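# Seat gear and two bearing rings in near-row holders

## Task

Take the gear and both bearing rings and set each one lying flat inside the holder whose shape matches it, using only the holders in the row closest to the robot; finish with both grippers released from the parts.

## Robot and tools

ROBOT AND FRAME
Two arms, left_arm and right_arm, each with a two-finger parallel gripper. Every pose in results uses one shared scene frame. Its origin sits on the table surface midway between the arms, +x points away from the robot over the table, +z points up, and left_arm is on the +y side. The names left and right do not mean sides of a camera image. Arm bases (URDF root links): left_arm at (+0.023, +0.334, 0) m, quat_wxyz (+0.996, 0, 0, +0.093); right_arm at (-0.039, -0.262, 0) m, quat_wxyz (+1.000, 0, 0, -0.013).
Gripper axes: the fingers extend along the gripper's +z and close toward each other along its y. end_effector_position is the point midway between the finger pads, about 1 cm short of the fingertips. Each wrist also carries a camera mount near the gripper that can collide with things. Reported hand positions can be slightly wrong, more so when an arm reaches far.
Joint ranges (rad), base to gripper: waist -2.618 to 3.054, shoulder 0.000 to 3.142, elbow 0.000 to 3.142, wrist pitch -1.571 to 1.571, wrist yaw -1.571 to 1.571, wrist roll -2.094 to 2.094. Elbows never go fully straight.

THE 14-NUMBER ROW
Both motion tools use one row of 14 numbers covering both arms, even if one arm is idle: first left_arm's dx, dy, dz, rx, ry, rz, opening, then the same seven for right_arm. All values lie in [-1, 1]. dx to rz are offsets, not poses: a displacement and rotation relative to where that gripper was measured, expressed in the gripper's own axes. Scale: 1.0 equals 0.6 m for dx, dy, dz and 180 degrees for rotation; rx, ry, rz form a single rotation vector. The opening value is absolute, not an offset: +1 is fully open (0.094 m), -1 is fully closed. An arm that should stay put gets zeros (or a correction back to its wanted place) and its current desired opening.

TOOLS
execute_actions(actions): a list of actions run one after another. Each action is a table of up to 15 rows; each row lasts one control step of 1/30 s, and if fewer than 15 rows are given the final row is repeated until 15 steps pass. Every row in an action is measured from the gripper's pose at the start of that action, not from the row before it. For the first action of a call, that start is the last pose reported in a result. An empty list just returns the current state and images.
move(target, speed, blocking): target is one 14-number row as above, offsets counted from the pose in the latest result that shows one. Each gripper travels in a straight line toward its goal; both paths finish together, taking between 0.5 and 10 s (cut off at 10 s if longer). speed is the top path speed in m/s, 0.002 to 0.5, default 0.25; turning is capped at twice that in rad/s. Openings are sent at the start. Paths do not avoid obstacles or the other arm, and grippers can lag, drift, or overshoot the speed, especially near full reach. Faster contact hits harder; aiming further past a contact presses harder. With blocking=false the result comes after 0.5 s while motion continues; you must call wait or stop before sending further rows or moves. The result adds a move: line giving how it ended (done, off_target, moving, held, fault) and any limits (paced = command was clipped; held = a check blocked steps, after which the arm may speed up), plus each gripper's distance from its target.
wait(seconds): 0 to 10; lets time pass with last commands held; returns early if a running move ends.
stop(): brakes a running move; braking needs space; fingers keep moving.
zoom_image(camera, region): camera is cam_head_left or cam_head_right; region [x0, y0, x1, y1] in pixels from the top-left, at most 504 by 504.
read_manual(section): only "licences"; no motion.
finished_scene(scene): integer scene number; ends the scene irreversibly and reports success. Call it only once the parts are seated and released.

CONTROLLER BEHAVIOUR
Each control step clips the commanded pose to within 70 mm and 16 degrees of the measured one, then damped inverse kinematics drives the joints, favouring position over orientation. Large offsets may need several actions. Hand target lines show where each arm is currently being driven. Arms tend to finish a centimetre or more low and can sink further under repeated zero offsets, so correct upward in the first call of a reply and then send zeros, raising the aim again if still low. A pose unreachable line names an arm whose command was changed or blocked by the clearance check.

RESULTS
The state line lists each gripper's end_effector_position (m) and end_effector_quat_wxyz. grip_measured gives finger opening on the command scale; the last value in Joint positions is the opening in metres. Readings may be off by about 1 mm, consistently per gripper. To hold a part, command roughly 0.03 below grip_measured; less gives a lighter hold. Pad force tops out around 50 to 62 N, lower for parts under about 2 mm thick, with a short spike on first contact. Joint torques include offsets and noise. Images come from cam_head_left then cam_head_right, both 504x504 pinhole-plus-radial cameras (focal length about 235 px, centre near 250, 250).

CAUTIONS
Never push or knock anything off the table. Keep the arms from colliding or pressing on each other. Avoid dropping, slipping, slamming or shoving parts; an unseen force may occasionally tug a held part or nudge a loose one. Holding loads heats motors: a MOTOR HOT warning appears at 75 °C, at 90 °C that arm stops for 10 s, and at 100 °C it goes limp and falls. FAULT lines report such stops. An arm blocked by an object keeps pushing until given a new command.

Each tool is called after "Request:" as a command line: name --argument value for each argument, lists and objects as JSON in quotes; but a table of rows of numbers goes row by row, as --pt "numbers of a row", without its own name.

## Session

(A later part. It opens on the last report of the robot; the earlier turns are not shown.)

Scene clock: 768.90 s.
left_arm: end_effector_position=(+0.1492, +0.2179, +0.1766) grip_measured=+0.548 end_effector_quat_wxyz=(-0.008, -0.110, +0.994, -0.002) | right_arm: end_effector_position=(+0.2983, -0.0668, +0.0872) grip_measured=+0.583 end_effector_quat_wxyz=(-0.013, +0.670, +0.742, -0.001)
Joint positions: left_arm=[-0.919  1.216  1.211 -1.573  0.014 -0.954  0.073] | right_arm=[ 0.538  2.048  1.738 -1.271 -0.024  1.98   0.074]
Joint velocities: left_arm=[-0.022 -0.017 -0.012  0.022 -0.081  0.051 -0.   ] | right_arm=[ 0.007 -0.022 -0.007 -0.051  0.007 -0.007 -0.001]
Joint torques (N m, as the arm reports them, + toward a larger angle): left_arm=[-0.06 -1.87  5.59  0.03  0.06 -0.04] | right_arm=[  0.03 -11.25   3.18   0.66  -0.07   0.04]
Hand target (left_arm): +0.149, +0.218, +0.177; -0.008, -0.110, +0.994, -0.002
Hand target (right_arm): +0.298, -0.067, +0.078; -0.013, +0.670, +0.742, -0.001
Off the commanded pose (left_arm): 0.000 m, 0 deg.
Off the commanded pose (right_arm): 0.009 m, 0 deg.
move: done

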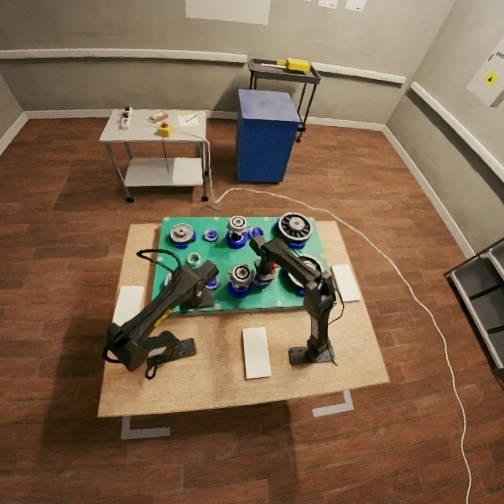

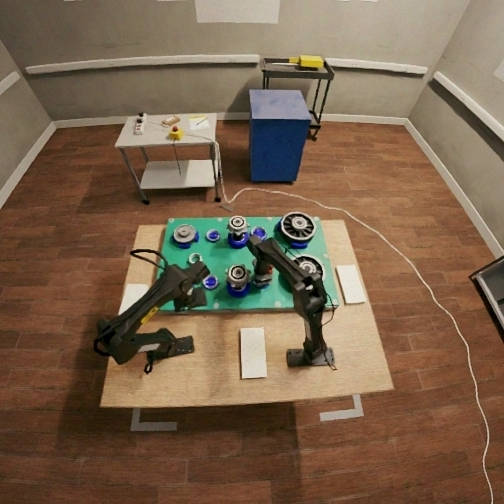

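Request:
execute_actions --actions '[[[0,0,0,0,0,0,0.55,0,0,0,0,0,0,0.6],[0,0,0,0,0,0,0.55,0,0,0,0,0,0,0.64],[0,0,0,0,0,0,0.55,0,0,0,0,0,0,0.7],[0,0,0,0,0,0,0.55,0,0,0,0,0,0,0.76],[0,0,0,0,0,0,0.55,0,0,0,0,0,0,0.82],[0,0,0,0,0,0,0.55,0,0,0,0,0,0,0.85]]]'

Request:
move --target '[0,0,0,0,0,0,0.55,0,0,-0.08,0,0,0,0.85]' --speed 0.1

Request:
move --target '[0.03,0.14,0,0,0,0,0.55,-0.08,-0.2,-0.04,0,0,-0.05,0.85]' --speed 0.2

Request:
zoom_image --camera "cam_head_left" --region '[155,215,285,305]'

Request:
zoom_image --camera "cam_head_right" --region '[155,215,285,305]'

Scene clock: 776.57 s.
left_arm: end_effector_position=(+0.1492, +0.2179, +0.1766) grip_measured=+0.548 end_effector_quat_wxyz=(-0.008, -0.110, +0.994, -0.002) | right_arm: end_effector_position=(+0.2981, -0.0666, +0.0872) grip_measured=+0.848 end_effector_quat_wxyz=(-0.014, +0.670, +0.742, -0.001)
Joint positions: left_arm=[-0.919  1.216  1.211 -1.573  0.014 -0.954  0.073] | right_arm=[ 0.538  2.048  1.738 -1.271 -0.026  1.98   0.087]
Joint velocities: left_arm=[-0.012 -0.007  0.022 -0.007 -0.022  0.066  0.   ] | right_arm=[ 0.002 -0.022 -0.012 -0.051  0.037 -0.007 -0.002]
Joint torques (N m, as the arm reports them, + toward a larger angle): left_arm=[-0.09 -1.72  5.7  -0.01  0.01 -0.06] | right_arm=[ -0.16 -11.58   5.14   0.31  -0.04   0.02]
Hand target (left_arm): +0.149, +0.218, +0.177; -0.008, -0.110, +0.994, -0.002
Hand target (right_arm): +0.298, -0.067, +0.087; -0.013, +0.670, +0.742, -0.001
Off the commanded pose (left_arm): 0.000 m, 0 deg.
Off the commanded pose (right_arm): 0.000 m, 0 deg.

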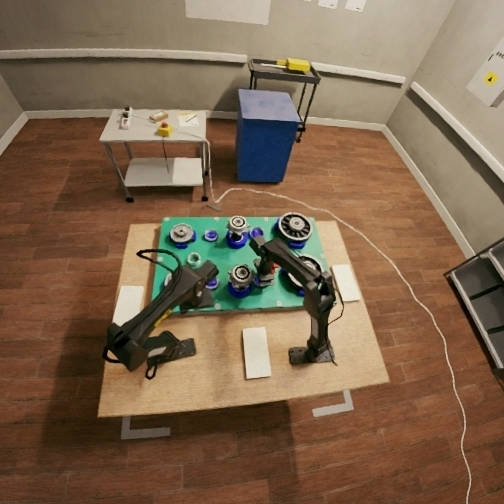

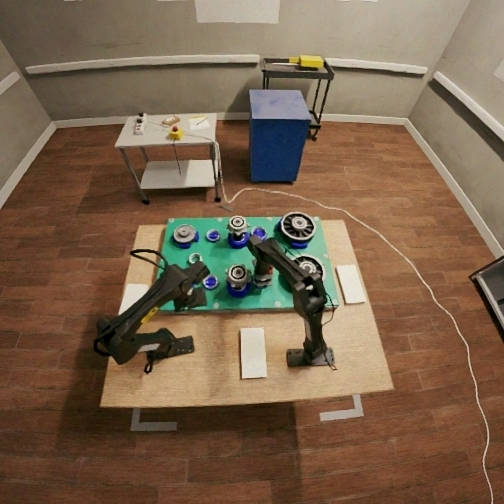

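Scene clock: 777.63 s.
left_arm: end_effector_position=(+0.1492, +0.2179, +0.1766) grip_measured=+0.548 end_effector_quat_wxyz=(-0.008, -0.110, +0.994, -0.002) | right_arm: end_effector_position=(+0.3003, -0.0651, +0.1324) grip_measured=+0.848 end_effector_quat_wxyz=(-0.012, +0.670, +0.742, +0.006)
Joint positions: left_arm=[-0.919  1.216  1.211 -1.573  0.014 -0.954  0.073] | right_arm=[ 0.538  2.048  1.917 -1.436 -0.027  1.98   0.087]
Joint velocities: left_arm=[-0.017 -0.007  0.002  0.022  0.051  0.007 -0.   ] | right_arm=[ 0.007  0.002 -0.007  0.022 -0.066 -0.051 -0.002]
Joint torques (N m, as the arm reports them, + toward a larger angle): left_arm=[-0.02 -1.61  5.42 -0.02  0.06 -0.04] | right_arm=[ -0.27 -11.21   6.71   0.06  -0.04  -0.01]
Hand target (left_arm): +0.149, +0.218, +0.177; -0.008, -0.110, +0.994, -0.002
Hand target (right_arm): +0.299, -0.068, +0.135; -0.014, +0.670, +0.742, -0.000
Off the commanded pose (left_arm): 0.000 m, 0 deg.
Off the commanded pose (right_arm): 0.004 m, 1 deg.
move: done

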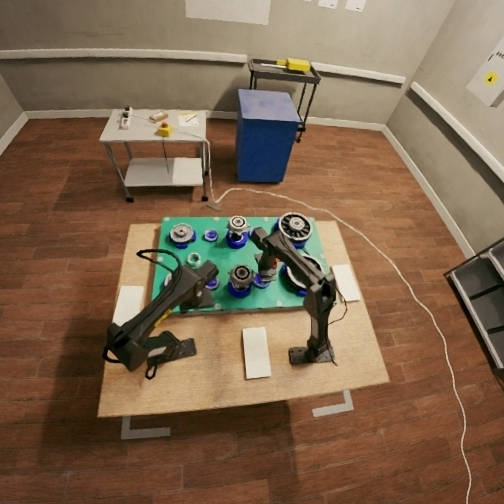

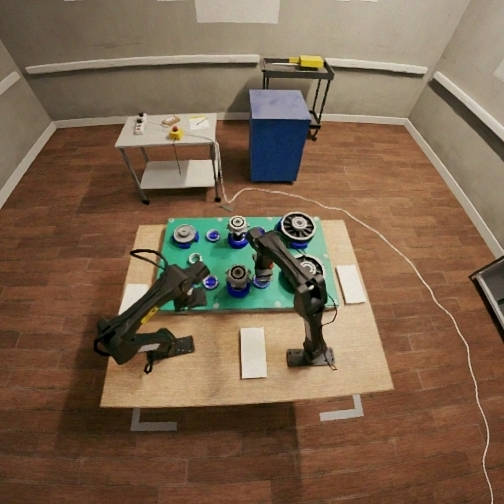

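Scene clock: 778.93 s.
left_arm: end_effector_position=(+0.1167, +0.2907, +0.1731) grip_measured=+0.548 end_effector_quat_wxyz=(+0.107, -0.114, +0.985, -0.068) | right_arm: end_effector_position=(+0.1922, -0.1255, +0.1563) grip_measured=+0.848 end_effector_quat_wxyz=(-0.010, +0.617, +0.787, +0.012)
Joint positions: left_arm=[-0.616  0.712  0.979 -1.582  0.005 -0.661  0.073] | right_arm=[ 0.538  1.549  1.397 -1.404 -0.028  1.843  0.087]
Joint velocities: left_arm=[ 0.007 -0.012 -0.002  0.022  0.11   0.037  0.   ] | right_arm=[ 0.007 -0.017 -0.007 -0.007 -0.037 -0.022 -0.001]
Joint torques (N m, as the arm reports them, + toward a larger angle): left_arm=[ 0.86  0.68  4.47  0.4  -0.03  0.03] | right_arm=[ 0.45 -7.52  4.15  0.28  0.02 -0.09]
Hand target (left_arm): +0.115, +0.294, +0.172; +0.111, -0.113, +0.985, -0.065
Hand target (right_arm): +0.186, -0.127, +0.155; -0.012, +0.610, +0.793, +0.007
Off the commanded pose (left_arm): 0.007 m, 15 deg.
Off the commanded pose (right_arm): 0.006 m, 1 deg.
joint sent to its limit (left arm) — the command would take joint 4 (wrist pitch) past its lower limit, so that joint was sent only as far as its limit.
move: off_target (left_arm)

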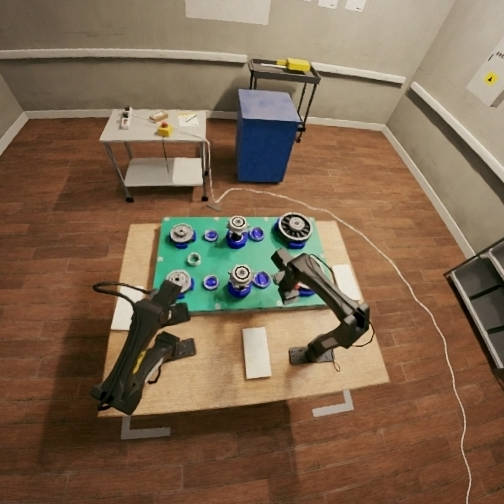

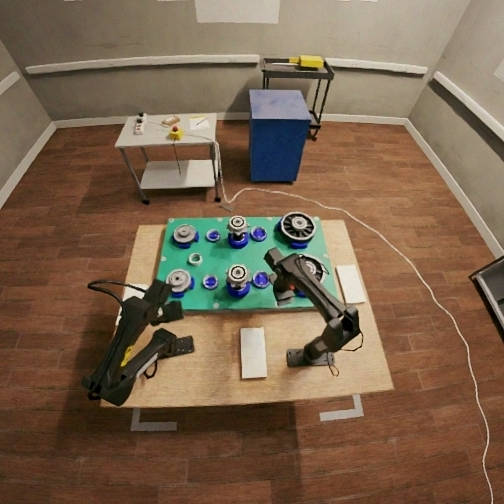

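Region (155, 215, 285, 305) of cam_head_left's 504x504 image, scaled by 3.877, with more detail than that image has; it fills the top 349 rows of this view, and the rest is white.

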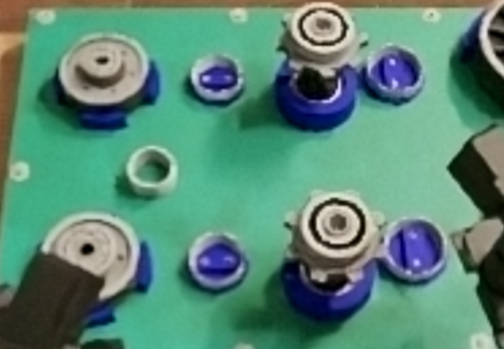

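Region (155, 215, 285, 305) of cam_head_right's 504x504 image, scaled by 3.877, with more detail than that image has; it fills the top 349 rows of this view, and the rest is white.

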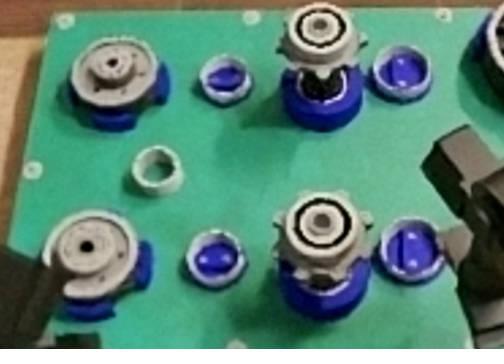

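All three parts look seated like the reference row.

Request:
zoom_image --camera "cam_head_left" --region '[245,262,281,298]'

Region (245, 262, 281, 298) of cam_head_left's 504x504 image, scaled by 14.000, with more detail than that image has.

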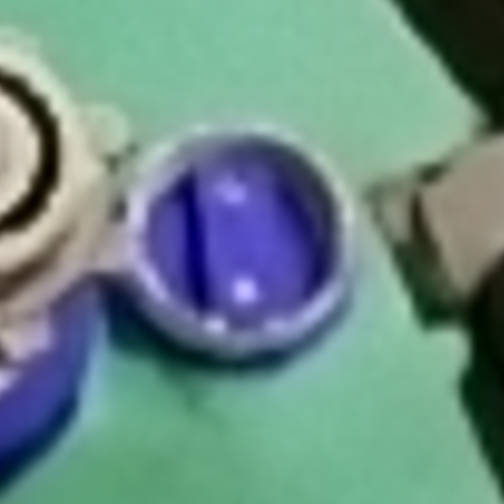

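Request:
finished_scene --scene 1

The scene is finished: the task was done.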